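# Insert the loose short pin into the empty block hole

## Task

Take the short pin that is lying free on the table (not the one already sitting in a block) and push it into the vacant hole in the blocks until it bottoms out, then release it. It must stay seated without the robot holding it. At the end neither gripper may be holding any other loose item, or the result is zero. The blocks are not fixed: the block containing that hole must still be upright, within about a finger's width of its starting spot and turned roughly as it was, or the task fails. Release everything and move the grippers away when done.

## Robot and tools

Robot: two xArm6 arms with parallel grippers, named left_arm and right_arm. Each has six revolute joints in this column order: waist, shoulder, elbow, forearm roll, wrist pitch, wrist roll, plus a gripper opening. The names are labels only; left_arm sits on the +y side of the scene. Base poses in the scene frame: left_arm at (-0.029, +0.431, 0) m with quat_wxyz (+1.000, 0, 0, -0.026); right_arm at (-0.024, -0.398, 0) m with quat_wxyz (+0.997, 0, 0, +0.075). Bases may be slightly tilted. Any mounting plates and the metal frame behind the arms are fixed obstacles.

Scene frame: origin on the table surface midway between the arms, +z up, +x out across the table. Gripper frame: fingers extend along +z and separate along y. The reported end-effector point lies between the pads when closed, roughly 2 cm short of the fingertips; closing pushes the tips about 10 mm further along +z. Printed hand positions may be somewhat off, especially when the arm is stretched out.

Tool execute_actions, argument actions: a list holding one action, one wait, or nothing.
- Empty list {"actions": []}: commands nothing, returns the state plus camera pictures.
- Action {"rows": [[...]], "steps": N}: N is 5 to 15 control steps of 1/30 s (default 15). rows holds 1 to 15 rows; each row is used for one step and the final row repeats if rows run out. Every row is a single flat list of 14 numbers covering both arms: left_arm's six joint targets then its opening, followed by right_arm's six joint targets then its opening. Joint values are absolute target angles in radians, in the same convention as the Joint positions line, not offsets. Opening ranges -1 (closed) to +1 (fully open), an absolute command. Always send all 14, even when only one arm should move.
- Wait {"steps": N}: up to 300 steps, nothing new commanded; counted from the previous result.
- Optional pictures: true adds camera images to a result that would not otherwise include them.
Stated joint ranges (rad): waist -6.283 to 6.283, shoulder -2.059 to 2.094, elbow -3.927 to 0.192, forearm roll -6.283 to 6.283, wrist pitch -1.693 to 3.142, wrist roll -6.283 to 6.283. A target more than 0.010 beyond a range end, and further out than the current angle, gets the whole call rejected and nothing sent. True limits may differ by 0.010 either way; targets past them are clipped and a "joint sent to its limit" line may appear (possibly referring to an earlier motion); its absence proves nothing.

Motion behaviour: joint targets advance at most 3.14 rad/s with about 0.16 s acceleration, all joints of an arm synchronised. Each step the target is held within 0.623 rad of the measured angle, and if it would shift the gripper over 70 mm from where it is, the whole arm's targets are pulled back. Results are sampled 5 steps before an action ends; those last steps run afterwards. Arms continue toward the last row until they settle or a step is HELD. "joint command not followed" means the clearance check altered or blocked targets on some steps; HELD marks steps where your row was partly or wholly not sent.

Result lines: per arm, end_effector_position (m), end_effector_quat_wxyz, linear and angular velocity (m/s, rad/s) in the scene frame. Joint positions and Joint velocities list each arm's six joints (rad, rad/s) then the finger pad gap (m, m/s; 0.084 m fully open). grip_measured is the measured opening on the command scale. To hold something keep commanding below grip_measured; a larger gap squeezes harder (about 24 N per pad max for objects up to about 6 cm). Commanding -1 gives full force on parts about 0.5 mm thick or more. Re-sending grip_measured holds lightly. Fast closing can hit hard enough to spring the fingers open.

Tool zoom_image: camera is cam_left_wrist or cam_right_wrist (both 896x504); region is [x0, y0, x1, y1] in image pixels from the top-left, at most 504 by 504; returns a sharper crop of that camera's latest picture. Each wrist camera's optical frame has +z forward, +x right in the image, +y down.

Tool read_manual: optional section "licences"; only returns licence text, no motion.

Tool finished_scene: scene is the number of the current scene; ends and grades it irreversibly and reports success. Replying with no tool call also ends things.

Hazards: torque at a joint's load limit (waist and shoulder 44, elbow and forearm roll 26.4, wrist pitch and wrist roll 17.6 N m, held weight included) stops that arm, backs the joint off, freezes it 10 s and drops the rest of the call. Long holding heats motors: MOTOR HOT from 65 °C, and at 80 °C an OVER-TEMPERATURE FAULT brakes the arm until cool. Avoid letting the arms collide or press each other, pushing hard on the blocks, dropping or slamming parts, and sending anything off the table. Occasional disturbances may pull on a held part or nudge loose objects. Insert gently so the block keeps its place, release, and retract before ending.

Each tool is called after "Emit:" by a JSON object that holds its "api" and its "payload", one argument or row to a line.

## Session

Emit:
{"api": "execute_actions", "payload": {
  "actions": []
}}

Scene clock: 0.00 s of 4690.00 s.
left_arm: end_effector_position=(+0.2501, +0.5947, +0.2374) grip_measured=+1.00 end_effector_quat_wxyz=(+0.087, -0.059, +0.949, -0.297) end_effector_velocity=(-0.000, -0.001, -0.001) end_effector_angular_velocity=(-0.003, +0.003, -0.000) | right_arm: end_effector_position=(+0.5602, -0.3194, +0.3018) grip_measured=+1.00 end_effector_quat_wxyz=(+0.607, +0.776, +0.167, -0.032) end_effector_velocity=(-0.000, +0.000, +0.001) end_effector_angular_velocity=(+0.001, -0.000, +0.000)
Joint positions: left_arm=[ 0.969 -0.294 -0.81  -0.521  1.491 -2.202  0.084] | right_arm=[ 0.406  0.673 -1.866 -1.167  1.824  0.218  0.084]
Joint velocities: left_arm=[-0.001  0.002  0.002 -0.     0.    -0.001 -0.   ] | right_arm=[ 0.    -0.001  0.     0.001  0.    -0.001 -0.   ]

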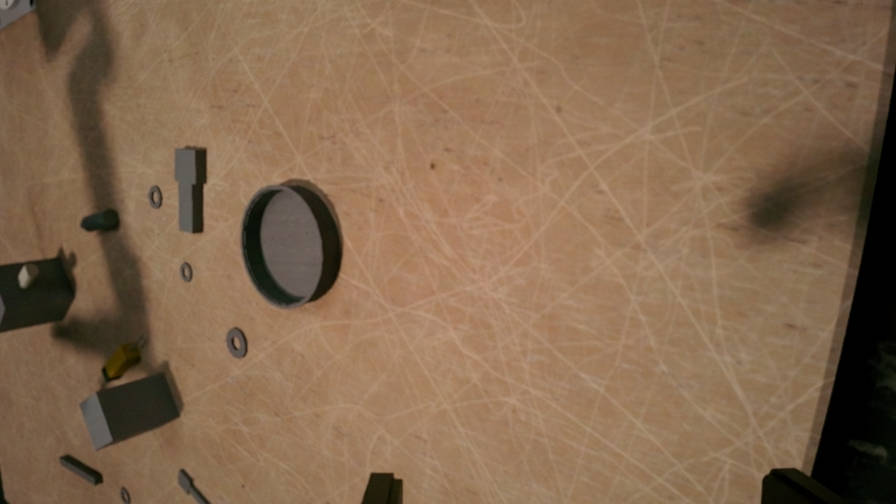

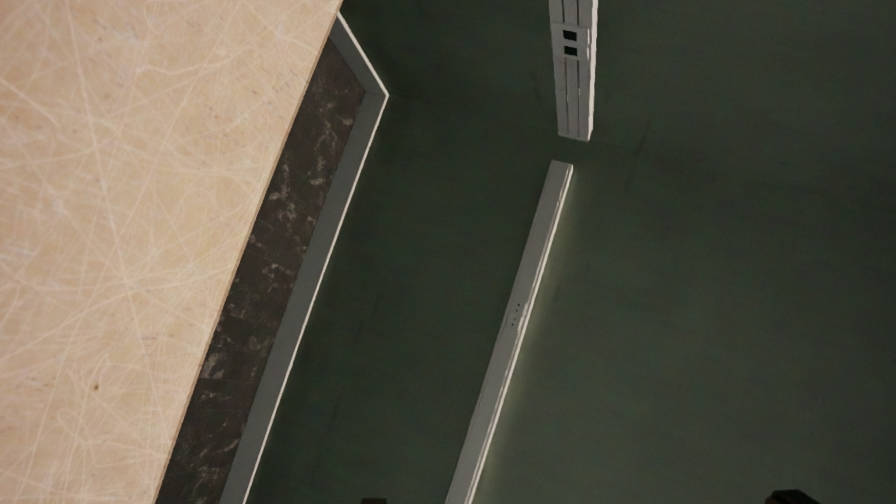

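Emit:
{"api": "execute_actions", "payload": {
  "actions": [
    {"rows": [[0.46,-0.19,-1.14,-0.35,1.59,-1.67,1, 0.465,0.34,-1.835,-0.58,1.81,0.445,1]], "steps": 15}
  ]
}}

Emit:
{"api": "execute_actions", "payload": {
  "actions": [
    {"rows": [[-0.05,-0.09,-1.47,-0.17,1.69,-1.14,1, 0.523,0.012,-1.803,0,1.792,0.673,1]], "steps": 15}
  ]
}}

Emit:
{"api": "execute_actions", "payload": {
  "actions": [
    {"rows": [[-0.56,0.012,-1.803,0,1.792,-0.612,1, 0.523,0.012,-1.803,0,1.792,0.673,1]], "steps": 15}
  ]
}}

Emit:
{"api": "execute_actions", "payload": {
  "actions": [
    {"steps": 20}
  ],
  "pictures": true
}}

Scene clock: 0.63 s of 4690.00 s.
left_arm: end_effector_position=(+0.3198, +0.5252, +0.2862) grip_measured=+1.00 end_effector_quat_wxyz=(+0.071, +0.354, +0.904, -0.228) end_effector_velocity=(+0.234, -0.337, +0.187) end_effector_angular_velocity=(+0.515, -0.804, -3.055) | right_arm: end_effector_position=(+0.4832, -0.2557, +0.3392) grip_measured=+1.00 end_effector_quat_wxyz=(+0.387, +0.919, +0.076, +0.012) end_effector_velocity=(-0.310, +0.301, +0.171) end_effector_angular_velocity=(+1.945, -0.259, -0.473)
Joint positions: left_arm=[ 0.586 -0.216 -1.06  -0.393  1.565 -1.803  0.084] | right_arm=[ 0.453  0.407 -1.846 -0.706  1.813  0.396  0.084]
Joint velocities: left_arm=[-1.475  0.301 -0.94   0.486  0.283  1.507 -0.   ] | right_arm=[ 0.175 -0.977  0.092  1.682 -0.036  0.643 -0.   ]
Steps of this call (steps 1 to 9: nothing new was sent; steps 10 to 19: the first 10 steps of this action). Readings (joint positions):
10: left_arm=[0.969 -0.294 -0.811 -0.520 1.491 -2.201] | right_arm=[0.406 0.673 -1.866 -1.166 1.824 0.219]
11: left_arm=[0.961 -0.292 -0.815 -0.517 1.493 -2.191] | right_arm=[0.407 0.669 -1.865 -1.156 1.823 0.222]
13: left_arm=[0.899 -0.278 -0.855 -0.495 1.506 -2.122] | right_arm=[0.412 0.636 -1.856 -1.087 1.822 0.249]
17: left_arm=[0.686 -0.236 -0.995 -0.426 1.546 -1.906] | right_arm=[0.441 0.479 -1.851 -0.827 1.816 0.349]
19: the state above

Scene clock: 1.13 s of 4690.00 s.
left_arm: end_effector_position=(+0.3733, +0.3949, +0.3511) grip_measured=+1.00 end_effector_quat_wxyz=(+0.042, +0.772, +0.620, -0.134) end_effector_velocity=(+0.077, -0.432, +0.194) end_effector_angular_velocity=(+0.272, -0.657, -2.834) | right_arm: end_effector_position=(+0.3770, -0.1546, +0.4082) grip_measured=+1.00 end_effector_quat_wxyz=(+0.108, +0.994, +0.011, +0.013) end_effector_velocity=(-0.353, +0.295, +0.287) end_effector_angular_velocity=(+1.657, +0.132, -0.221)
Joint positions: left_arm=[ 0.106 -0.12  -1.369 -0.225  1.659 -1.301  0.084] | right_arm=[ 0.504  0.121 -1.814 -0.193  1.798  0.597  0.084]
Joint velocities: left_arm=[-1.382  0.271 -0.888  0.479  0.266  1.409  0.   ] | right_arm=[ 0.152 -0.836  0.084  1.469 -0.044  0.573 -0.   ]
Steps of this call (steps 1 to 5: the last 5 steps of your previous action; steps 6 to 15: the first 10 steps of this action). Readings (joint positions):
6: left_arm=[0.461 -0.191 -1.139 -0.351 1.590 -1.672] | right_arm=[0.465 0.340 -1.835 -0.582 1.810 0.444]
7: left_arm=[0.454 -0.189 -1.143 -0.347 1.592 -1.661] | right_arm=[0.465 0.338 -1.831 -0.572 1.810 0.449]
9: left_arm=[0.393 -0.175 -1.182 -0.322 1.605 -1.592] | right_arm=[0.470 0.306 -1.821 -0.503 1.808 0.476]
13: left_arm=[0.198 -0.138 -1.310 -0.257 1.642 -1.396] | right_arm=[0.493 0.179 -1.819 -0.292 1.801 0.558]
15: the state above

Scene clock: 1.63 s of 4690.00 s.
left_arm: end_effector_position=(+0.3632, +0.2315, +0.4228) grip_measured=+1.00 end_effector_quat_wxyz=(+0.010, +0.984, +0.173, -0.036) end_effector_velocity=(-0.135, -0.444, +0.195) end_effector_angular_velocity=(+0.154, -0.521, -2.564) | right_arm: end_effector_position=(+0.3281, -0.1181, +0.4488) grip_measured=+1.00 end_effector_quat_wxyz=(+0.001, +1.000, -0.000, -0.001) end_effector_velocity=(-0.003, +0.001, +0.013) end_effector_angular_velocity=(+0.023, -0.021, +0.004)
Joint positions: left_arm=[-0.383 -0.023 -1.688 -0.059  1.757 -0.794  0.084] | right_arm=[ 0.523  0.013 -1.802 -0.001  1.792  0.673  0.084]
Joint velocities: left_arm=[-1.295  0.255 -0.84   0.423  0.254  1.317 -0.   ] | right_arm=[ 0.003 -0.017 -0.013  0.005 -0.001  0.     0.   ]
Steps of this call (steps 1 to 5: the last 5 steps of your previous action; steps 6 to 15: the first 10 steps of this action). Readings (joint positions):
6: left_arm=[-0.049 -0.092 -1.469 -0.172 1.689 -1.144] | right_arm=[0.523 0.010 -1.809 -0.007 1.792 0.670]
7: left_arm=[-0.056 -0.090 -1.474 -0.167 1.692 -1.132] | right_arm=[0.523 0.010 -1.806 -0.004 1.792 0.671]
9: left_arm=[-0.116 -0.075 -1.513 -0.144 1.706 -1.063] | right_arm=[0.522 0.014 -1.801 -0.002 1.792 0.672]
13: left_arm=[-0.297 -0.040 -1.631 -0.087 1.740 -0.883] | right_arm=[0.522 0.015 -1.801 -0.001 1.792 0.673]
15: the state above

Scene clock: 2.30 s of 4690.00 s.
left_arm: end_effector_position=(+0.3394, +0.1725, +0.4497) grip_measured=+1.00 end_effector_quat_wxyz=(-0.000, +1.000, -0.000, -0.000) end_effector_velocity=(-0.000, -0.001, -0.000) end_effector_angular_velocity=(-0.000, +0.000, -0.004) | right_arm: end_effector_position=(+0.3278, -0.1180, +0.4497) grip_measured=+1.00 end_effector_quat_wxyz=(+0.000, +1.000, -0.000, -0.000) end_effector_velocity=(-0.000, -0.000, +0.000) end_effector_angular_velocity=(+0.001, -0.001, +0.001)
Joint positions: left_arm=[-0.559  0.012 -1.803  0.     1.792 -0.612  0.084] | right_arm=[ 0.523  0.012 -1.803 -0.     1.792  0.673  0.084]
Joint velocities: left_arm=[-0.003  0.002 -0.001 -0.    -0.     0.001  0.   ] | right_arm=[-0.    -0.001 -0.     0.001 -0.    -0.001 -0.   ]
Kept back: nothing.
Steps of this call (steps 1 to 5: the last 5 steps of your previous action; steps 6 to 20: the robot went on to your last target). Readings (joint positions):
1: left_arm=[-0.426 -0.014 -1.716 -0.044 1.765 -0.750] | right_arm=[0.523 0.013 -1.803 -0.001 1.792 0.673]
2: left_arm=[-0.469 -0.006 -1.743 -0.030 1.774 -0.707] | right_arm=[0.523 0.013 -1.803 -0.000 1.792 0.673]
4: left_arm=[-0.537 0.006 -1.787 -0.010 1.786 -0.641] | right_arm=[0.523 0.013 -1.803 -0.000 1.792 0.673]
8: left_arm=[-0.558 0.011 -1.802 -0.001 1.792 -0.614] | right_arm=[0.523 0.012 -1.803 -0.000 1.792 0.673]
20: the state above

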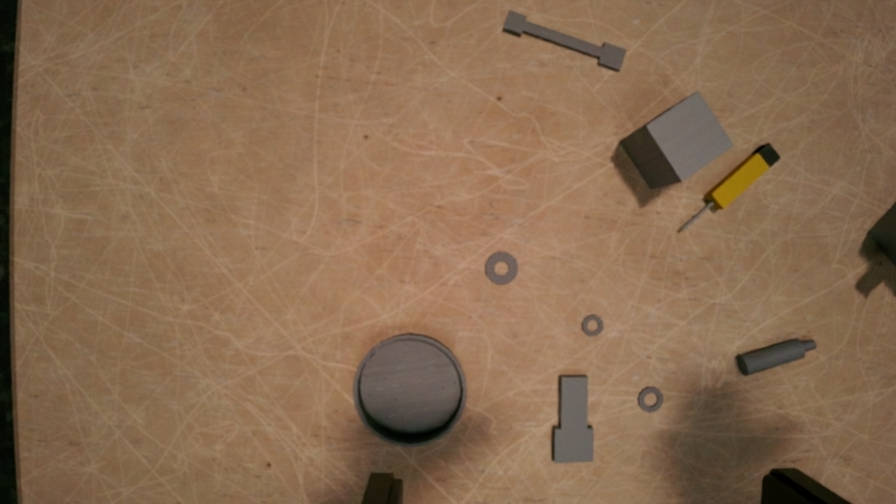

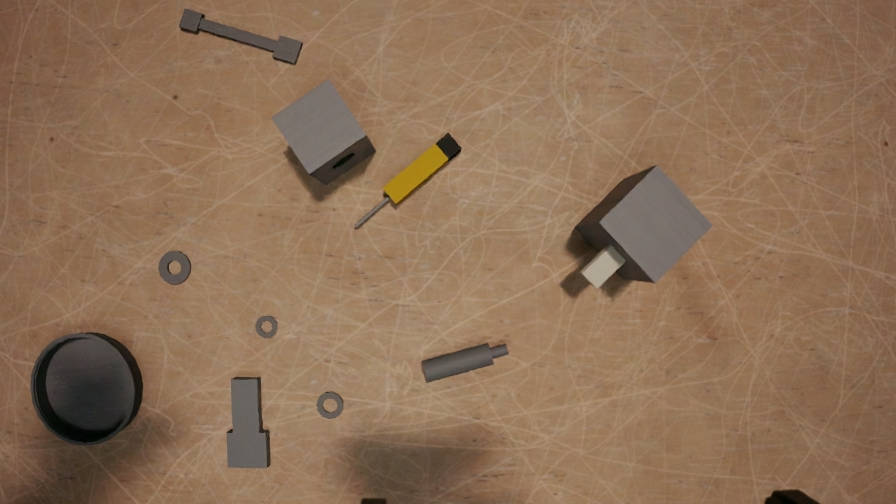

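Emit:
{"api": "zoom_image", "payload": {
  "camera": "cam_right_wrist",
  "region": [250, 60, 550, 400]
}}

Region (250, 60, 550, 400) of cam_right_wrist's 896x504 image, scaled by 1.482, with more detail than that image has; it fills the left 445 columns of this view, and the rest is white.

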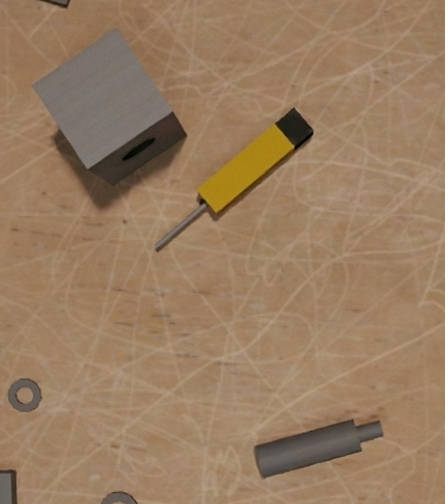

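Emit:
{"api": "execute_actions", "payload": {
  "actions": [
    {"rows": [[-0.6,0.1,-1.6,0,1.2,-0.4,-1, 0.553,0.035,-1.482,0,1.448,1.14,1]], "steps": 12}
  ]
}}

Emit:
{"api": "execute_actions", "payload": {
  "actions": [
    {"rows": [[-0.65,0.15,-1.27,0,0.6,-0.2,-1, 0.583,0.057,-1.161,0,1.104,1.607,1]], "steps": 12}
  ]
}}

Emit:
{"api": "execute_actions", "payload": {
  "actions": [
    {"rows": [[-0.68,0.2,-0.9,0,0.0,0,-1, 0.613,0.080,-0.840,0,0.760,2.074,0.2]], "steps": 12}
  ]
}}

Emit:
{"api": "execute_actions", "payload": {
  "actions": [
    {"rows": [[-0.70,0.38,-0.6,0,-0.62,0,-1, 0.613,0.080,-0.840,0,0.760,2.074,0.2]], "steps": 12}
  ]
}}

Emit:
{"api": "execute_actions", "payload": {
  "actions": [
    {"rows": [[-0.709,0.601,-0.438,0,-1.24,0,-1, 0.613,0.080,-0.840,0,0.760,2.074,0.2]], "steps": 15}
  ]
}}

Emit:
{"api": "execute_actions", "payload": {
  "actions": [
    {"steps": 15}
  ],
  "pictures": true
}}

Scene clock: 5.17 s of 4690.00 s.
left_arm: end_effector_position=(+0.3852, +0.1285, +0.4180) grip_measured=-0.11 end_effector_quat_wxyz=(+0.038, +0.996, -0.058, +0.059) end_effector_velocity=(+0.302, -0.310, -0.312) end_effector_angular_velocity=(-0.413, -0.733, -0.839) | right_arm: end_effector_position=(+0.3433, -0.0956, +0.3873) grip_measured=+1.00 end_effector_quat_wxyz=(-0.000, +0.993, -0.119, +0.000) end_effector_velocity=(+0.062, +0.124, -0.523) end_effector_angular_velocity=(-0.127, +0.159, -1.609)
Joint positions: left_arm=[-0.578  0.051 -1.711  0.     1.519 -0.514  0.039] | right_arm=[ 0.539  0.024 -1.627  0.     1.603  0.929  0.084]
Joint velocities: left_arm=[-0.14   0.375  0.759 -0.001 -1.969  0.707 -0.212] | right_arm=[ 0.116  0.169  1.295  0.003 -1.26   1.725 -0.   ]
Steps of this call (steps 1 to 15: the robot went on to your last target; steps 16 to 79: nothing new was sent; steps 80 to 86: the first 7 steps of this action). Readings (joint positions):
80: left_arm=[-0.560 0.012 -1.803 0.000 1.791 -0.612] | right_arm=[0.523 0.012 -1.802 -0.000 1.791 0.674]
81: left_arm=[-0.561 0.012 -1.800 0.000 1.781 -0.608] | right_arm=[0.523 0.011 -1.797 -0.000 1.784 0.684]
83: left_arm=[-0.565 0.019 -1.780 0.000 1.712 -0.583] | right_arm=[0.528 0.011 -1.755 -0.000 1.732 0.754]
86: the state above

Scene clock: 5.57 s of 4690.00 s.
left_arm: end_effector_position=(+0.4459, +0.0497, +0.3346) grip_measured=-1.00 end_effector_quat_wxyz=(+0.097, +0.962, -0.182, +0.181) end_effector_velocity=(+0.063, -0.204, -0.489) end_effector_angular_velocity=(-0.127, -0.624, -0.861) | right_arm: end_effector_position=(+0.3468, -0.0736, +0.2673) grip_measured=+1.00 end_effector_quat_wxyz=(-0.001, +0.943, -0.332, +0.001) end_effector_velocity=(-0.079, +0.008, -0.541) end_effector_angular_velocity=(-0.137, +0.169, -1.610)
Joint positions: left_arm=[-0.624  0.12  -1.443 -0.     0.91  -0.303  0.   ] | right_arm=[ 0.569  0.046 -1.308 -0.     1.259  1.396  0.084]
Joint velocities: left_arm=[-0.196  0.28   1.321 -0.    -2.167  0.726  0.   ] | right_arm=[ 0.117  0.16   1.307  0.003 -1.25   1.726 -0.   ]
Steps of this call (steps 1 to 5: the last 5 steps of your previous action; steps 6 to 12: the first 7 steps of this action). Readings (joint positions):
6: left_arm=[-0.600 0.104 -1.600 -0.000 1.218 -0.406] | right_arm=[0.553 0.039 -1.481 0.000 1.454 1.133]
7: left_arm=[-0.601 0.104 -1.593 -0.000 1.199 -0.400] | right_arm=[0.553 0.037 -1.477 0.000 1.443 1.147]
9: left_arm=[-0.606 0.103 -1.561 0.000 1.121 -0.374] | right_arm=[0.557 0.033 -1.437 -0.000 1.388 1.219]
12: the state above

Scene clock: 5.97 s of 4690.00 s.
left_arm: end_effector_position=(+0.4448, +0.0181, +0.2322) grip_measured=-1.00 end_effector_quat_wxyz=(+0.121, +0.908, -0.288, +0.279) end_effector_velocity=(-0.146, +0.026, -0.538) end_effector_angular_velocity=(+0.088, -0.551, -0.724) | right_arm: end_effector_position=(+0.3190, -0.0792, +0.1492) grip_measured=+0.19 end_effector_quat_wxyz=(-0.001, +0.849, -0.529, +0.000) end_effector_velocity=(-0.202, -0.113, -0.494) end_effector_angular_velocity=(-0.137, +0.158, -1.625)
Joint positions: left_arm=[-0.664  0.171 -1.093 -0.     0.306 -0.102  0.   ] | right_arm=[ 0.599  0.069 -0.986 -0.     0.915  1.864  0.052]
Joint velocities: left_arm=[-0.122  0.292  1.528  0.002 -2.177  0.737  0.   ] | right_arm=[ 0.117  0.151  1.313  0.003 -1.255  1.739 -0.003]
Steps of this call (steps 1 to 5: the last 5 steps of your previous action; steps 6 to 12: the first 7 steps of this action). Readings (joint positions):
6: left_arm=[-0.650 0.155 -1.270 0.000 0.616 -0.205] | right_arm=[0.583 0.060 -1.160 0.000 1.110 1.600]
7: left_arm=[-0.650 0.154 -1.264 0.000 0.598 -0.199] | right_arm=[0.583 0.058 -1.156 -0.000 1.099 1.614]
9: left_arm=[-0.653 0.152 -1.229 -0.000 0.520 -0.174] | right_arm=[0.587 0.056 -1.116 -0.000 1.044 1.686]
12: the state above

Scene clock: 6.37 s of 4690.00 s.
left_arm: end_effector_position=(+0.4044, +0.0341, +0.1298) grip_measured=-1.00 end_effector_quat_wxyz=(+0.136, +0.864, -0.335, +0.349) end_effector_velocity=(-0.243, +0.164, -0.469) end_effector_angular_velocity=(-0.134, -0.153, -0.078) | right_arm: end_effector_position=(+0.2981, -0.0905, +0.1015) grip_measured=+0.19 end_effector_quat_wxyz=(-0.002, +0.793, -0.609, +0.000) end_effector_velocity=(-0.009, -0.008, -0.012) end_effector_angular_velocity=(-0.022, +0.024, -0.004)
Joint positions: left_arm=[-0.689  0.282 -0.765 -0.    -0.285 -0.001  0.   ] | right_arm=[ 0.613  0.079 -0.843 -0.     0.76   2.073  0.052]
Joint velocities: left_arm=[-0.073  0.704  1.157  0.002 -2.064  0.005  0.   ] | right_arm=[ 0.001  0.009  0.023  0.001  0.002  0.005 -0.   ]
Steps of this call (steps 1 to 5: the last 5 steps of your previous action; steps 6 to 12: the first 7 steps of this action). Readings (joint positions):
6: left_arm=[-0.680 0.204 -0.901 0.000 0.016 -0.005] | right_arm=[0.613 0.082 -0.840 0.000 0.767 2.066]
7: left_arm=[-0.680 0.204 -0.897 0.000 -0.002 -0.003] | right_arm=[0.613 0.081 -0.841 0.000 0.764 2.070]
9: left_arm=[-0.682 0.218 -0.871 -0.000 -0.080 -0.002] | right_arm=[0.613 0.079 -0.844 -0.000 0.761 2.072]
12: the state above

Scene clock: 6.87 s of 4690.00 s.
left_arm: end_effector_position=(+0.3254, +0.0938, +0.0631) grip_measured=-1.00 end_effector_quat_wxyz=(+0.184, +0.807, -0.323, +0.459) end_effector_velocity=(-0.144, +0.122, -0.013) end_effector_angular_velocity=(-0.340, -0.357, -0.023) | right_arm: end_effector_position=(+0.2970, -0.0914, +0.1000) grip_measured=+0.19 end_effector_quat_wxyz=(-0.000, +0.793, -0.610, +0.000) end_effector_velocity=(-0.000, -0.000, -0.000) end_effector_angular_velocity=(-0.001, -0.000, +0.002)
Joint positions: left_arm=[-0.708  0.579 -0.452  0.    -1.161 -0.     0.   ] | right_arm=[ 0.613  0.08  -0.84  -0.     0.76   2.074  0.052]
Joint velocities: left_arm=[-0.022  0.535  0.412  0.001 -1.44   0.     0.   ] | right_arm=[ 0.    -0.     0.    -0.001  0.    -0.001 -0.   ]
Steps of this call (steps 1 to 5: the last 5 steps of your previous action; steps 6 to 15: the first 10 steps of this action). Readings (joint positions):
6: left_arm=[-0.700 0.380 -0.602 0.000 -0.599 -0.000] | right_arm=[0.613 0.080 -0.841 -0.000 0.760 2.074]
7: left_arm=[-0.700 0.384 -0.598 0.000 -0.620 -0.000] | right_arm=[0.613 0.080 -0.840 -0.000 0.760 2.074]
9: left_arm=[-0.701 0.405 -0.585 -0.000 -0.699 -0.000] | right_arm=[0.613 0.080 -0.840 -0.000 0.760 2.074]
13: left_arm=[-0.706 0.528 -0.493 -0.000 -1.029 -0.000] | right_arm=[0.613 0.080 -0.840 -0.000 0.760 2.074]
15: the state above

Scene clock: 7.37 s of 4690.00 s.
left_arm: end_effector_position=(+0.3212, +0.0973, +0.0689) grip_measured=-1.00 end_effector_quat_wxyz=(+0.191, +0.797, -0.319, +0.476) end_effector_velocity=(-0.002, +0.001, -0.003) end_effector_angular_velocity=(+0.005, +0.004, -0.001) | right_arm: end_effector_position=(+0.2970, -0.0915, +0.1000) grip_measured=+0.19 end_effector_quat_wxyz=(-0.000, +0.793, -0.610, +0.000) end_effector_velocity=(-0.000, -0.000, -0.000) end_effector_angular_velocity=(-0.001, +0.000, +0.001)
Joint positions: left_arm=[-0.709  0.6   -0.438 -0.    -1.24   0.     0.   ] | right_arm=[ 0.613  0.08  -0.84  -0.     0.76   2.074  0.052]
Joint velocities: left_arm=[-0.     0.004  0.004  0.    -0.001  0.001  0.   ] | right_arm=[ 0.     0.    -0.    -0.001  0.    -0.    -0.   ]
Kept back: nothing.
Steps of this call (steps 1 to 5: the last 5 steps of your previous action; steps 6 to 15: the robot went on to your last target). Readings (joint positions):
1: left_arm=[-0.709 0.593 -0.442 0.000 -1.199 -0.000] | right_arm=[0.613 0.080 -0.840 -0.000 0.760 2.074]
2: left_arm=[-0.709 0.599 -0.438 0.000 -1.219 -0.000] | right_arm=[0.613 0.080 -0.840 -0.000 0.760 2.074]
4: left_arm=[-0.709 0.600 -0.439 0.000 -1.234 -0.000] | right_arm=[0.613 0.080 -0.840 -0.000 0.760 2.074]
8: left_arm=[-0.709 0.599 -0.440 -0.000 -1.239 0.000] | right_arm=[0.613 0.080 -0.840 -0.000 0.760 2.074]
15: the state above

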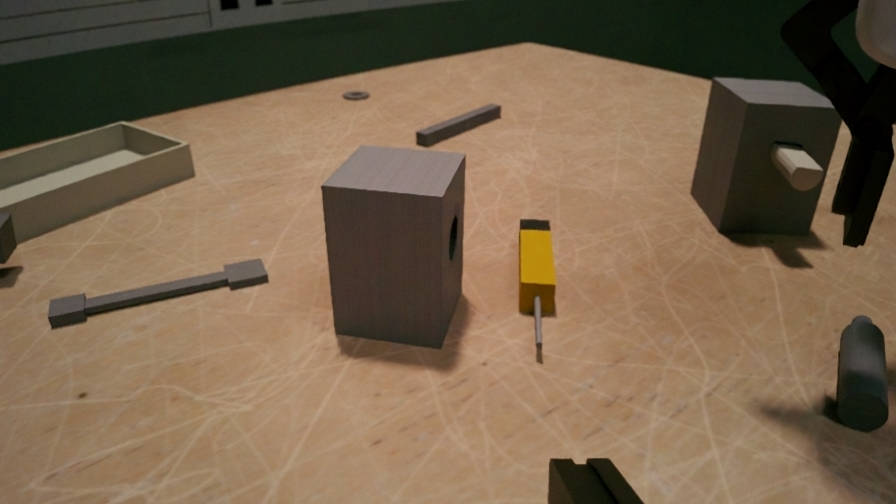

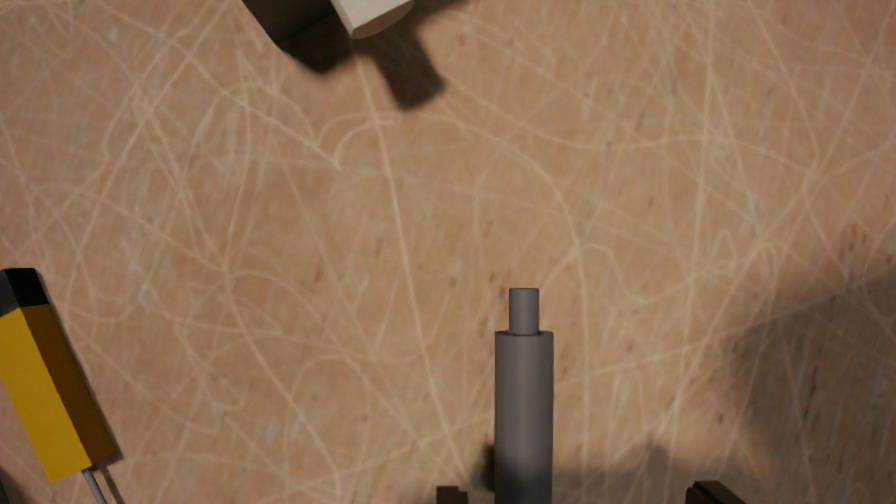

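Emit:
{"api": "execute_actions", "payload": {
  "actions": [
    {"rows": [
[-0.709,0.601,-0.438,0,-1.24,0,-1, 0.6139,0.0993,-0.8384,0,0.7392,2.0749,0.2],
[-0.709,0.601,-0.438,0,-1.24,0,-1, 0.6147,0.1185,-0.8368,0,0.7183,2.0757,0.2],
[-0.709,0.601,-0.438,0,-1.24,0,-1, 0.6156,0.1378,-0.8352,0,0.6975,2.0766,0.2],
[-0.709,0.601,-0.438,0,-1.24,0,-1, 0.6164,0.1570,-0.8336,0,0.6766,2.0775,0.2],
[-0.709,0.601,-0.438,0,-1.24,0,-1, 0.6173,0.1763,-0.8320,0,0.6558,2.0784,0.2],
[-0.709,0.601,-0.438,0,-1.24,0,-1, 0.6181,0.1955,-0.8304,0,0.6349,2.0792,0.2],
[-0.709,0.601,-0.438,0,-1.24,0,-1, 0.6190,0.2148,-0.8288,0,0.6141,2.0801,0.2],
[-0.709,0.601,-0.438,0,-1.24,0,-1, 0.6197,0.2321,-0.8274,0,0.5953,2.0809,0.2],
[-0.709,0.601,-0.438,0,-1.24,0,-1, 0.6203,0.2456,-0.8262,0,0.5807,2.0815,0.2],
[-0.709,0.601,-0.438,0,-1.24,0,-1, 0.6208,0.2571,-0.8253,0,0.5682,2.0820,0.2],
[-0.709,0.601,-0.438,0,-1.24,0,-1, 0.6212,0.2648,-0.8246,0,0.5598,2.0824,0.2],
[-0.709,0.601,-0.438,0,-1.24,0,-1, 0.6214,0.2696,-0.8242,0,0.5546,2.0826,0.2],
[-0.709,0.601,-0.438,0,-1.24,0,-1, 0.6215,0.2725,-0.8240,0,0.5515,2.0827,0.2]
], "steps": 15}
  ]
}}

Emit:
{"api": "execute_actions", "payload": {
  "actions": [
    {"steps": 10}
  ],
  "pictures": true
}}

Scene clock: 8.40 s of 4690.00 s.
left_arm: end_effector_position=(+0.3210, +0.0974, +0.0686) grip_measured=-1.00 end_effector_quat_wxyz=(+0.191, +0.797, -0.319, +0.476) end_effector_velocity=(+0.000, -0.000, +0.001) end_effector_angular_velocity=(-0.002, -0.000, +0.000) | right_arm: end_effector_position=(+0.2981, -0.0864, +0.0425) grip_measured=+0.19 end_effector_quat_wxyz=(+0.002, +0.793, -0.610, -0.000) end_effector_velocity=(-0.008, +0.006, -0.199) end_effector_angular_velocity=(-0.011, +0.013, -0.002)
Joint positions: left_arm=[-0.709  0.601 -0.438  0.    -1.24  -0.     0.   ] | right_arm=[ 0.619  0.224 -0.827  0.     0.606  2.08   0.052]
Joint velocities: left_arm=[-0.    -0.002  0.     0.     0.    -0.001  0.   ] | right_arm=[ 0.022  0.5    0.045  0.002 -0.528  0.022 -0.   ]
Steps of this call (steps 1 to 15: the robot went on to your last target; steps 16 to 21: nothing new was sent; steps 22 to 31: the first 10 steps of this action). Readings (joint positions):
22: left_arm=[-0.709 0.601 -0.438 0.000 -1.240 0.000] | right_arm=[0.613 0.080 -0.840 -0.000 0.759 2.074]
23: left_arm=[-0.709 0.601 -0.438 0.000 -1.240 0.000] | right_arm=[0.613 0.085 -0.840 -0.000 0.752 2.074]
25: left_arm=[-0.709 0.601 -0.438 -0.000 -1.240 -0.000] | right_arm=[0.614 0.111 -0.840 -0.000 0.723 2.076]
29: left_arm=[-0.709 0.601 -0.438 0.000 -1.240 -0.000] | right_arm=[0.618 0.188 -0.830 0.000 0.645 2.079]
31: the state above

Scene clock: 8.73 s of 4690.00 s.
left_arm: end_effector_position=(+0.3210, +0.0974, +0.0686) grip_measured=-1.00 end_effector_quat_wxyz=(+0.191, +0.797, -0.319, +0.476) end_effector_velocity=(+0.000, -0.000, -0.000) end_effector_angular_velocity=(-0.001, +0.000, +0.000) | right_arm: end_effector_position=(+0.2988, -0.0845, +0.0249) grip_measured=+0.19 end_effector_quat_wxyz=(-0.001, +0.793, -0.610, +0.000) end_effector_velocity=(-0.000, -0.000, -0.001) end_effector_angular_velocity=(+0.000, +0.001, -0.002)
Joint positions: left_arm=[-0.709  0.601 -0.438 -0.    -1.24   0.     0.   ] | right_arm=[ 0.621  0.271 -0.825 -0.     0.552  2.083  0.052]
Joint velocities: left_arm=[-0.     0.001 -0.001  0.    -0.    -0.001  0.   ] | right_arm=[-0.001  0.001  0.002  0.002 -0.002  0.    -0.   ]
Kept back: nothing.
Steps of this call (steps 1 to 5: the last 5 steps of your previous action; steps 6 to 10: the robot went on to your last target). Readings (joint positions):
1: left_arm=[-0.709 0.601 -0.438 0.000 -1.240 -0.000] | right_arm=[0.620 0.240 -0.825 0.000 0.590 2.081]
2: left_arm=[-0.709 0.601 -0.438 -0.000 -1.240 -0.000] | right_arm=[0.621 0.252 -0.824 0.000 0.576 2.082]
4: left_arm=[-0.709 0.601 -0.438 0.000 -1.240 -0.000] | right_arm=[0.621 0.268 -0.823 0.000 0.560 2.082]
8: left_arm=[-0.709 0.601 -0.438 -0.000 -1.240 -0.000] | right_arm=[0.621 0.271 -0.825 -0.000 0.552 2.083]
10: the state above

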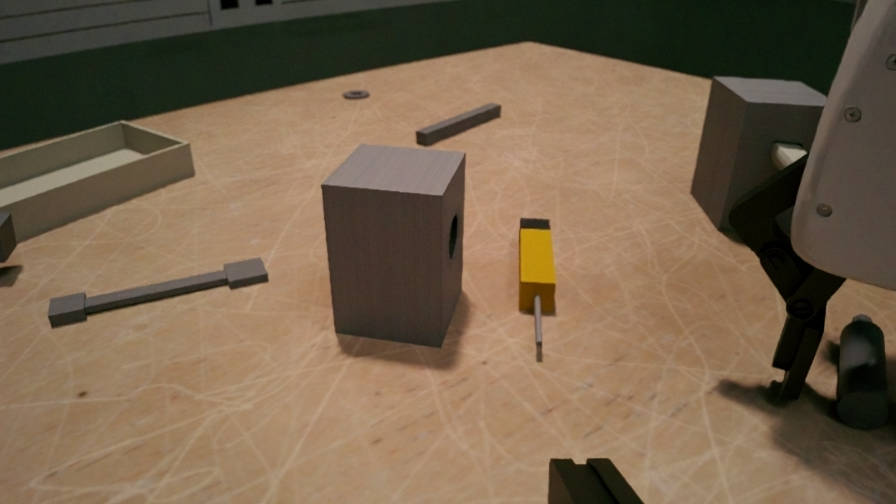

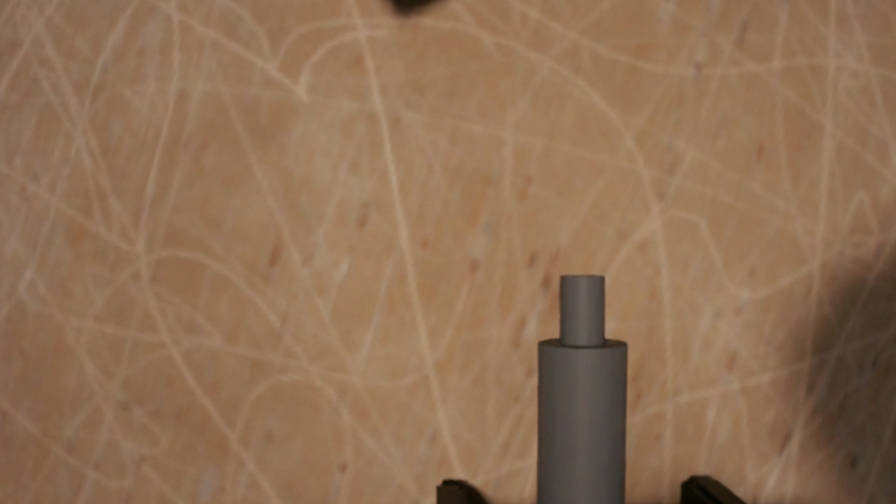

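Emit:
{"api": "execute_actions", "payload": {
  "actions": [
    {"rows": [
[-0.709,0.601,-0.438,0,-1.24,0,-1, 0.6215,0.2725,-0.8240,0,0.5515,2.0827,0.05],
[-0.709,0.601,-0.438,0,-1.24,0,-1, 0.6215,0.2725,-0.8240,0,0.5515,2.0827,-0.1],
[-0.709,0.601,-0.438,0,-1.24,0,-1, 0.6215,0.2725,-0.8240,0,0.5515,2.0827,-0.25],
[-0.709,0.601,-0.438,0,-1.24,0,-1, 0.6215,0.2725,-0.8240,0,0.5515,2.0827,-0.36],
[-0.709,0.601,-0.438,0,-1.24,0,-1, 0.6215,0.2725,-0.8240,0,0.5515,2.0827,-0.44],
[-0.709,0.601,-0.438,0,-1.24,0,-1, 0.6215,0.2725,-0.8240,0,0.5515,2.0827,-0.5],
[-0.709,0.601,-0.438,0,-1.24,0,-1, 0.6215,0.2725,-0.8240,0,0.5515,2.0827,-0.56],
[-0.709,0.601,-0.438,0,-1.24,0,-1, 0.6215,0.2725,-0.8240,0,0.5515,2.0827,-0.65],
[-0.709,0.601,-0.438,0,-1.24,0,-1, 0.6215,0.2725,-0.8240,0,0.5515,2.0827,-0.8],
[-0.709,0.601,-0.438,0,-1.24,0,-1, 0.6215,0.2725,-0.8240,0,0.5515,2.0827,-1.0]
], "steps": 15}
  ]
}}

Emit:
{"api": "zoom_image", "payload": {
  "camera": "cam_left_wrist",
  "region": [300, 130, 560, 360]
}}

Scene clock: 9.37 s of 4690.00 s.
left_arm: end_effector_position=(+0.3210, +0.0974, +0.0686) grip_measured=-1.00 end_effector_quat_wxyz=(+0.191, +0.797, -0.319, +0.476) end_effector_velocity=(+0.000, -0.000, +0.001) end_effector_angular_velocity=(-0.001, -0.001, -0.000) | right_arm: end_effector_position=(+0.2983, -0.0849, +0.0241) grip_measured=-0.56 end_effector_quat_wxyz=(-0.000, +0.793, -0.610, +0.000) end_effector_velocity=(-0.000, +0.000, -0.000) end_effector_angular_velocity=(-0.000, +0.000, +0.000)
Joint positions: left_arm=[-0.709  0.601 -0.438  0.    -1.24  -0.     0.   ] | right_arm=[ 0.621  0.272 -0.824 -0.     0.551  2.083  0.02 ]
Joint velocities: left_arm=[-0.    -0.001 -0.001  0.    -0.    -0.     0.   ] | right_arm=[ 0.     0.001 -0.     0.    -0.    -0.    -0.   ]
Steps of this call (steps 1 to 9: the robot went on to your last target; steps 10 to 19: the first 10 steps of this action). Readings (joint positions):
10: left_arm=[-0.709 0.601 -0.438 0.000 -1.240 -0.000] | right_arm=[0.621 0.272 -0.824 -0.000 0.552 2.083]
11: left_arm=[-0.709 0.601 -0.438 -0.000 -1.240 0.000] | right_arm=[0.621 0.272 -0.824 -0.000 0.552 2.083]
13: left_arm=[-0.709 0.601 -0.438 -0.000 -1.240 -0.000] | right_arm=[0.621 0.272 -0.824 -0.000 0.552 2.083]
17: left_arm=[-0.709 0.601 -0.438 -0.000 -1.240 -0.000] | right_arm=[0.621 0.272 -0.824 -0.000 0.551 2.083]
19: the state above

Region (300, 130, 560, 360) of cam_left_wrist's 896x504 image, scaled by 1.938, with more detail than that image has; it fills the top 446 rows of this view, and the rest is white.

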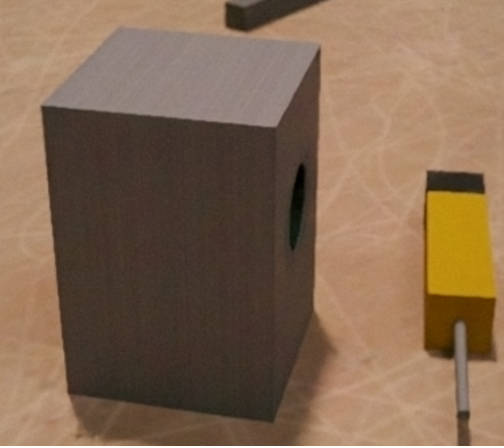

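Emit:
{"api": "execute_actions", "payload": {
  "actions": [
    {"rows": [
[-0.709,0.601,-0.438,0,-1.24,0,-1, 0.6215,0.2650,-0.8250,0,0.5600,2.0827,-1],
[-0.709,0.601,-0.438,0,-1.24,0,-1, 0.6215,0.2500,-0.8270,0,0.5770,2.0827,-1],
[-0.709,0.601,-0.438,0,-1.24,0,-1, 0.6215,0.2300,-0.8300,0,0.6000,2.0827,-1],
[-0.709,0.601,-0.438,0,-1.24,0,-1, 0.6215,0.2050,-0.8340,0,0.6290,2.0827,-1],
[-0.709,0.601,-0.438,0,-1.24,0,-1, 0.6215,0.1800,-0.8380,0,0.6580,2.0827,-1],
[-0.709,0.601,-0.438,0,-1.24,0,-1, 0.6215,0.1550,-0.8420,0,0.6870,2.0827,-1],
[-0.709,0.601,-0.438,0,-1.24,0,-1, 0.6215,0.1300,-0.8460,0,0.7160,2.0827,-1],
[-0.709,0.601,-0.438,0,-1.24,0,-1, 0.6215,0.1050,-0.8500,0,0.7450,2.0827,-1],
[-0.709,0.601,-0.438,0,-1.24,0,-1, 0.60,0.13,-0.96,0,0.83,1.5,-1]
], "steps": 15}
  ]
}}

Emit:
{"api": "execute_actions", "payload": {
  "actions": [
    {"rows": [[-0.709,0.601,-0.438,0,-1.24,0,-1, 0.57,0.22,-1.10,0,0.88,0.9,-1]], "steps": 9}
  ]
}}

Emit:
{"api": "execute_actions", "payload": {
  "actions": [
    {"rows": [[-0.709,0.601,-0.438,0,-1.24,0,-1, 0.54,0.31,-1.22,0,0.91,0.35,-1]], "steps": 9}
  ]
}}

Emit:
{"api": "execute_actions", "payload": {
  "actions": [
    {"rows": [[-0.709,0.601,-0.438,0,-1.24,0,-1, 0.528,0.3438,-1.2654,0,0.9216,0.1022,-1]], "steps": 15}
  ]
}}

Emit:
{"api": "execute_actions", "payload": {
  "actions": [
    {"steps": 10}
  ],
  "pictures": true
}}

Scene clock: 10.83 s of 4690.00 s.
left_arm: end_effector_position=(+0.3210, +0.0974, +0.0686) grip_measured=-1.00 end_effector_quat_wxyz=(+0.191, +0.797, -0.319, +0.476) end_effector_velocity=(-0.001, +0.000, -0.001) end_effector_angular_velocity=(+0.000, +0.002, +0.000) | right_arm: end_effector_position=(+0.2994, -0.0839, +0.0864) grip_measured=-0.56 end_effector_quat_wxyz=(-0.002, +0.795, -0.606, +0.000) end_effector_velocity=(+0.034, +0.026, +0.242) end_effector_angular_velocity=(+0.050, -0.054, +0.434)
Joint positions: left_arm=[-0.709  0.601 -0.438 -0.    -1.24  -0.     0.   ] | right_arm=[ 0.621  0.126 -0.851 -0.     0.721  2.073  0.02 ]
Joint velocities: left_arm=[-0.     0.     0.001  0.    -0.    -0.001  0.   ] | right_arm=[-0.01  -0.431 -0.264  0.001  0.621 -0.445 -0.   ]
Steps of this call (steps 1 to 5: the last 5 steps of your previous action; steps 6 to 15: the robot went on to your last target; steps 16 to 34: nothing new was sent; steps 35 to 44: the first 10 steps of this action). Readings (joint positions):
35: left_arm=[-0.709 0.601 -0.438 0.000 -1.240 -0.000] | right_arm=[0.621 0.272 -0.824 -0.000 0.552 2.083]
36: left_arm=[-0.709 0.601 -0.438 -0.000 -1.240 -0.000] | right_arm=[0.622 0.270 -0.824 0.000 0.556 2.083]
38: left_arm=[-0.709 0.601 -0.438 0.000 -1.240 -0.000] | right_arm=[0.621 0.253 -0.824 0.000 0.578 2.083]
42: left_arm=[-0.709 0.601 -0.438 -0.000 -1.240 -0.000] | right_arm=[0.622 0.170 -0.840 0.000 0.670 2.083]
44: the state above

Scene clock: 11.13 s of 4690.00 s.
left_arm: end_effector_position=(+0.3210, +0.0974, +0.0686) grip_measured=-1.00 end_effector_quat_wxyz=(+0.191, +0.797, -0.319, +0.476) end_effector_velocity=(+0.001, +0.000, -0.000) end_effector_angular_velocity=(+0.001, -0.001, +0.001) | right_arm: end_effector_position=(+0.3272, -0.0751, +0.1187) grip_measured=-0.56 end_effector_quat_wxyz=(-0.000, +0.946, -0.325, +0.000) end_effector_velocity=(+0.193, +0.071, +0.087) end_effector_angular_velocity=(+0.053, -0.057, +2.856)
Joint positions: left_arm=[-0.709  0.601 -0.438 -0.    -1.24  -0.     0.   ] | right_arm=[ 0.594  0.146 -0.987  0.     0.841  1.405  0.02 ]
Joint velocities: left_arm=[ 0.002  0.001 -0.001 -0.     0.     0.001  0.   ] | right_arm=[-0.166  0.383 -0.766  0.003  0.304 -3.023 -0.   ]
Steps of this call (steps 1 to 5: the last 5 steps of your previous action; steps 6 to 9: the first 4 steps of this action). Readings (joint positions):
6: left_arm=[-0.709 0.601 -0.438 0.000 -1.240 0.000] | right_arm=[0.607 0.124 -0.930 -0.000 0.807 1.688]
7: left_arm=[-0.709 0.601 -0.438 0.000 -1.240 -0.000] | right_arm=[0.603 0.128 -0.945 -0.000 0.818 1.600]
9: the state above

Scene clock: 11.43 s of 4690.00 s.
left_arm: end_effector_position=(+0.3210, +0.0974, +0.0686) grip_measured=-1.00 end_effector_quat_wxyz=(+0.191, +0.797, -0.319, +0.476) end_effector_velocity=(+0.000, +0.000, -0.000) end_effector_angular_velocity=(+0.001, +0.000, +0.001) | right_arm: end_effector_position=(+0.3591, -0.0654, +0.1220) grip_measured=-0.56 end_effector_quat_wxyz=(+0.001, +0.999, -0.043, -0.001) end_effector_velocity=(+0.108, +0.030, +0.003) end_effector_angular_velocity=(+0.009, -0.003, +1.918)
Joint positions: left_arm=[-0.709  0.601 -0.438 -0.    -1.24   0.     0.   ] | right_arm=[ 0.565  0.236 -1.119  0.     0.886  0.801  0.02 ]
Joint velocities: left_arm=[0.001 0.001 0.    0.    0.    0.001 0.   ] | right_arm=[-0.094  0.304 -0.425 -0.001  0.114 -2.011  0.   ]
Steps of this call (steps 1 to 5: the last 5 steps of your previous action; steps 6 to 9: the first 4 steps of this action). Readings (joint positions):
6: left_arm=[-0.709 0.601 -0.438 -0.000 -1.240 -0.000] | right_arm=[0.571 0.216 -1.093 -0.000 0.877 0.938]
7: left_arm=[-0.709 0.601 -0.438 -0.000 -1.240 0.000] | right_arm=[0.570 0.221 -1.099 -0.000 0.880 0.903]
9: the state above

Scene clock: 11.93 s of 4690.00 s.
left_arm: end_effector_position=(+0.3210, +0.0974, +0.0686) grip_measured=-1.00 end_effector_quat_wxyz=(+0.191, +0.797, -0.319, +0.476) end_effector_velocity=(+0.001, +0.000, +0.001) end_effector_angular_velocity=(-0.002, -0.000, +0.002) | right_arm: end_effector_position=(+0.3978, -0.0587, +0.1199) grip_measured=-0.56 end_effector_quat_wxyz=(+0.000, +0.959, +0.282, -0.000) end_effector_velocity=(+0.000, +0.002, +0.000) end_effector_angular_velocity=(-0.000, +0.001, +0.081)
Joint positions: left_arm=[-0.709  0.601 -0.438  0.    -1.24  -0.     0.   ] | right_arm=[ 0.528  0.343 -1.264 -0.     0.921  0.107  0.02 ]
Joint velocities: left_arm=[ 0.001 -0.001 -0.    -0.    -0.    -0.001  0.   ] | right_arm=[ 0.003  0.006 -0.01   0.     0.005 -0.078 -0.   ]
Steps of this call (steps 1 to 5: the last 5 steps of your previous action; steps 6 to 15: the first 10 steps of this action). Readings (joint positions):
6: left_arm=[-0.709 0.601 -0.438 -0.000 -1.240 -0.000] | right_arm=[0.541 0.305 -1.213 -0.000 0.908 0.386]
7: left_arm=[-0.709 0.601 -0.438 0.000 -1.240 0.000] | right_arm=[0.540 0.310 -1.219 -0.000 0.910 0.354]
9: left_arm=[-0.709 0.601 -0.438 0.000 -1.240 0.000] | right_arm=[0.536 0.322 -1.236 0.000 0.915 0.260]
13: left_arm=[-0.709 0.601 -0.438 0.000 -1.240 -0.000] | right_arm=[0.528 0.342 -1.263 -0.000 0.921 0.118]
15: the state above

Scene clock: 12.27 s of 4690.00 s.
left_arm: end_effector_position=(+0.3210, +0.0974, +0.0686) grip_measured=-1.00 end_effector_quat_wxyz=(+0.191, +0.797, -0.319, +0.476) end_effector_velocity=(-0.000, +0.000, -0.000) end_effector_angular_velocity=(+0.000, +0.000, +0.001) | right_arm: end_effector_position=(+0.3980, -0.0585, +0.1200) grip_measured=-0.56 end_effector_quat_wxyz=(+0.000, +0.959, +0.284, +0.000) end_effector_velocity=(+0.000, -0.000, -0.001) end_effector_angular_velocity=(-0.001, +0.001, +0.001)
Joint positions: left_arm=[-0.709  0.601 -0.438  0.    -1.24   0.     0.   ] | right_arm=[ 0.528  0.344 -1.265  0.     0.922  0.102  0.02 ]
Joint velocities: left_arm=[ 0.    -0.     0.001 -0.    -0.    -0.     0.   ] | right_arm=[-0.     0.002 -0.001 -0.001  0.    -0.001 -0.   ]
Kept back: nothing.
Steps of this call (steps 1 to 5: the last 5 steps of your previous action; steps 6 to 10: the robot went on to your last target). Readings (joint positions):
1: left_arm=[-0.709 0.601 -0.438 0.000 -1.240 -0.000] | right_arm=[0.528 0.343 -1.265 0.000 0.922 0.105]
2: left_arm=[-0.709 0.601 -0.438 0.000 -1.240 -0.000] | right_arm=[0.528 0.343 -1.265 0.000 0.922 0.104]
4: left_arm=[-0.709 0.601 -0.438 0.000 -1.240 -0.000] | right_arm=[0.528 0.343 -1.265 0.000 0.922 0.103]
8: left_arm=[-0.709 0.601 -0.438 0.000 -1.240 -0.000] | right_arm=[0.528 0.344 -1.265 0.000 0.922 0.102]
10: the state above

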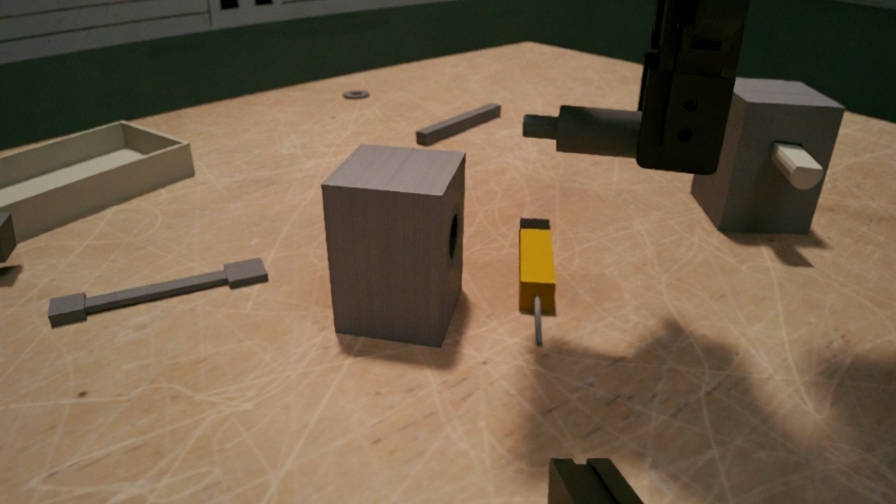

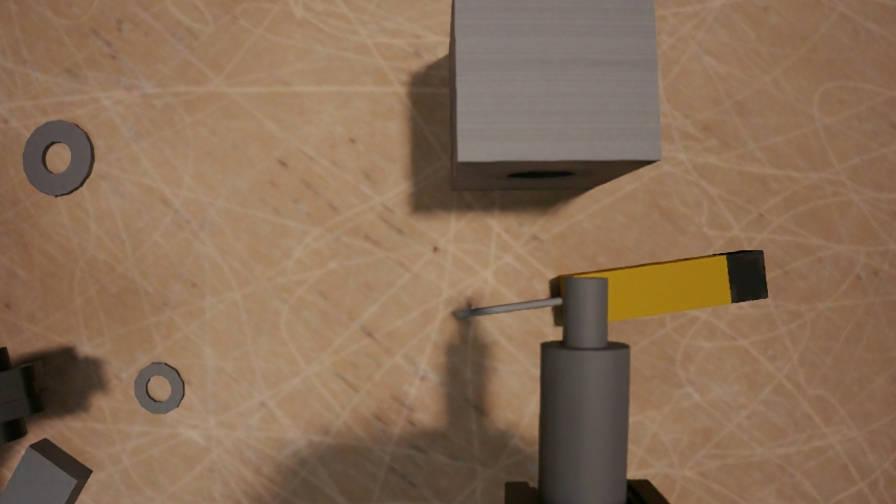

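Emit:
{"api": "execute_actions", "payload": {
  "actions": [
    {"rows": [
[-0.709,0.601,-0.438,0,-1.24,0,-1, 0.5276,0.3533,-1.2610,0,0.9077,0.0990,-1],
[-0.709,0.601,-0.438,0,-1.24,0,-1, 0.5273,0.3629,-1.2567,0,0.8938,0.0959,-1],
[-0.709,0.601,-0.438,0,-1.24,0,-1, 0.5269,0.3724,-1.2523,0,0.8799,0.0927,-1],
[-0.709,0.601,-0.438,0,-1.24,0,-1, 0.5266,0.3820,-1.2479,0,0.8660,0.0896,-1],
[-0.709,0.601,-0.438,0,-1.24,0,-1, 0.5262,0.3915,-1.2436,0,0.8521,0.0864,-1],
[-0.709,0.601,-0.438,0,-1.24,0,-1, 0.5258,0.4010,-1.2392,0,0.8381,0.0832,-1],
[-0.709,0.601,-0.438,0,-1.24,0,-1, 0.5255,0.4106,-1.2348,0,0.8242,0.0801,-1],
[-0.709,0.601,-0.438,0,-1.24,0,-1, 0.5251,0.4201,-1.2304,0,0.8103,0.0769,-1],
[-0.709,0.601,-0.438,0,-1.24,0,-1, 0.5248,0.4287,-1.2265,0,0.7978,0.0741,-1],
[-0.709,0.601,-0.438,0,-1.24,0,-1, 0.5246,0.4344,-1.2239,0,0.7895,0.0722,-1],
[-0.709,0.601,-0.438,0,-1.24,0,-1, 0.5245,0.4378,-1.2224,0,0.7846,0.0711,-1],
[-0.709,0.601,-0.438,0,-1.24,0,-1, 0.5244,0.4392,-1.2217,0,0.7825,0.0706,-1]
], "steps": 15}
  ]
}}

Emit:
{"api": "execute_actions", "payload": {
  "actions": [
    {"steps": 14}
  ],
  "pictures": true
}}

Scene clock: 13.17 s of 4690.00 s.
left_arm: end_effector_position=(+0.3210, +0.0974, +0.0686) grip_measured=-1.00 end_effector_quat_wxyz=(+0.191, +0.797, -0.319, +0.476) end_effector_velocity=(+0.000, -0.000, -0.000) end_effector_angular_velocity=(+0.000, -0.000, -0.000) | right_arm: end_effector_position=(+0.3987, -0.0599, +0.0744) grip_measured=-0.56 end_effector_quat_wxyz=(+0.001, +0.956, +0.294, -0.001) end_effector_velocity=(-0.001, -0.008, -0.159) end_effector_angular_velocity=(-0.000, +0.002, +0.076)
Joint positions: left_arm=[-0.709  0.601 -0.438 -0.    -1.24  -0.     0.   ] | right_arm=[ 0.525  0.418 -1.231  0.     0.816  0.078  0.02 ]
Joint velocities: left_arm=[-0.     0.001 -0.001 -0.    -0.     0.     0.   ] | right_arm=[-0.01   0.266  0.117  0.001 -0.38  -0.087 -0.   ]
Steps of this call (steps 1 to 15: the robot went on to your last target; steps 16 to 17: nothing new was sent; steps 18 to 27: the first 10 steps of this action). Readings (joint positions):
18: left_arm=[-0.709 0.601 -0.438 -0.000 -1.240 0.000] | right_arm=[0.528 0.344 -1.265 -0.000 0.921 0.102]
19: left_arm=[-0.709 0.601 -0.438 0.000 -1.240 -0.000] | right_arm=[0.528 0.346 -1.265 -0.000 0.916 0.101]
21: left_arm=[-0.709 0.601 -0.438 0.000 -1.240 -0.000] | right_arm=[0.527 0.359 -1.260 -0.000 0.895 0.096]
25: left_arm=[-0.709 0.601 -0.438 0.000 -1.240 0.000] | right_arm=[0.526 0.399 -1.239 0.000 0.843 0.084]
27: the state above

Scene clock: 13.63 s of 4690.00 s.
left_arm: end_effector_position=(+0.3210, +0.0974, +0.0686) grip_measured=-1.00 end_effector_quat_wxyz=(+0.191, +0.797, -0.319, +0.476) end_effector_velocity=(-0.000, +0.000, -0.000) end_effector_angular_velocity=(+0.001, +0.000, +0.000) | right_arm: end_effector_position=(+0.3993, -0.0600, +0.0623) grip_measured=-0.56 end_effector_quat_wxyz=(-0.000, +0.955, +0.297, +0.000) end_effector_velocity=(-0.002, -0.001, -0.003) end_effector_angular_velocity=(-0.004, +0.007, -0.002)
Joint positions: left_arm=[-0.709  0.601 -0.438  0.    -1.24  -0.     0.   ] | right_arm=[ 0.524  0.439 -1.222 -0.     0.783  0.071  0.02 ]
Joint velocities: left_arm=[ 0.001  0.001  0.     0.    -0.     0.001  0.   ] | right_arm=[ 0.     0.003  0.004  0.002  0.001  0.001 -0.   ]
Kept back: nothing.
Steps of this call (steps 1 to 5: the last 5 steps of your previous action; steps 6 to 14: the robot went on to your last target). Readings (joint positions):
1: left_arm=[-0.709 0.601 -0.438 -0.000 -1.240 -0.000] | right_arm=[0.525 0.426 -1.227 0.000 0.804 0.075]
2: left_arm=[-0.709 0.601 -0.438 0.000 -1.240 -0.000] | right_arm=[0.525 0.433 -1.224 0.000 0.795 0.073]
4: left_arm=[-0.709 0.601 -0.438 0.000 -1.240 -0.000] | right_arm=[0.524 0.439 -1.221 0.000 0.786 0.071]
8: left_arm=[-0.709 0.601 -0.438 -0.000 -1.240 0.000] | right_arm=[0.524 0.438 -1.223 -0.000 0.783 0.071]
14: the state above

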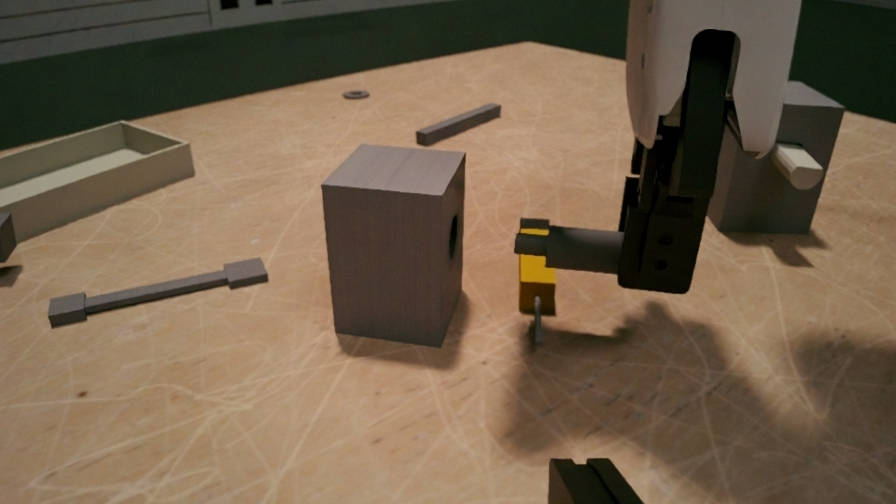

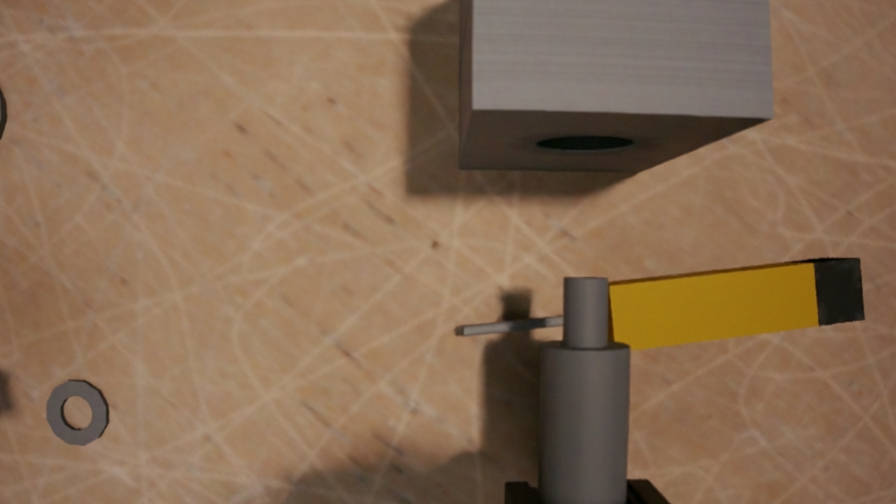

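Emit:
{"api": "zoom_image", "payload": {
  "camera": "cam_right_wrist",
  "region": [440, 90, 790, 480]
}}

Emit:
{"api": "zoom_image", "payload": {
  "camera": "cam_left_wrist",
  "region": [420, 170, 640, 310]
}}

Region (440, 90, 790, 480) of cam_right_wrist's 896x504 image, scaled by 1.292, with more detail than that image has; it fills the left 452 columns of this view, and the rest is white.

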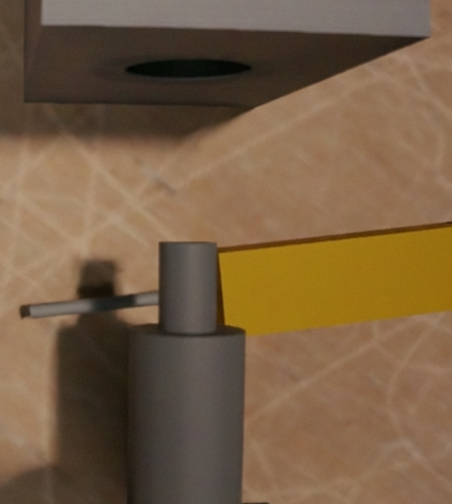

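Region (420, 170, 640, 310) of cam_left_wrist's 896x504 image, scaled by 2.291, with more detail than that image has; it fills the top 321 rows of this view, and the rest is white.

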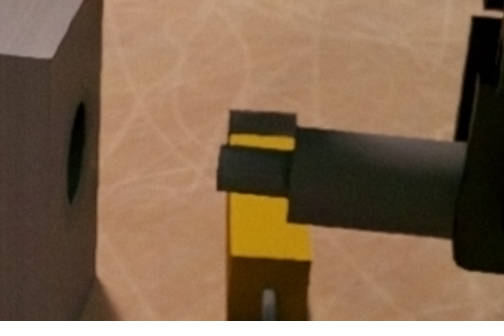

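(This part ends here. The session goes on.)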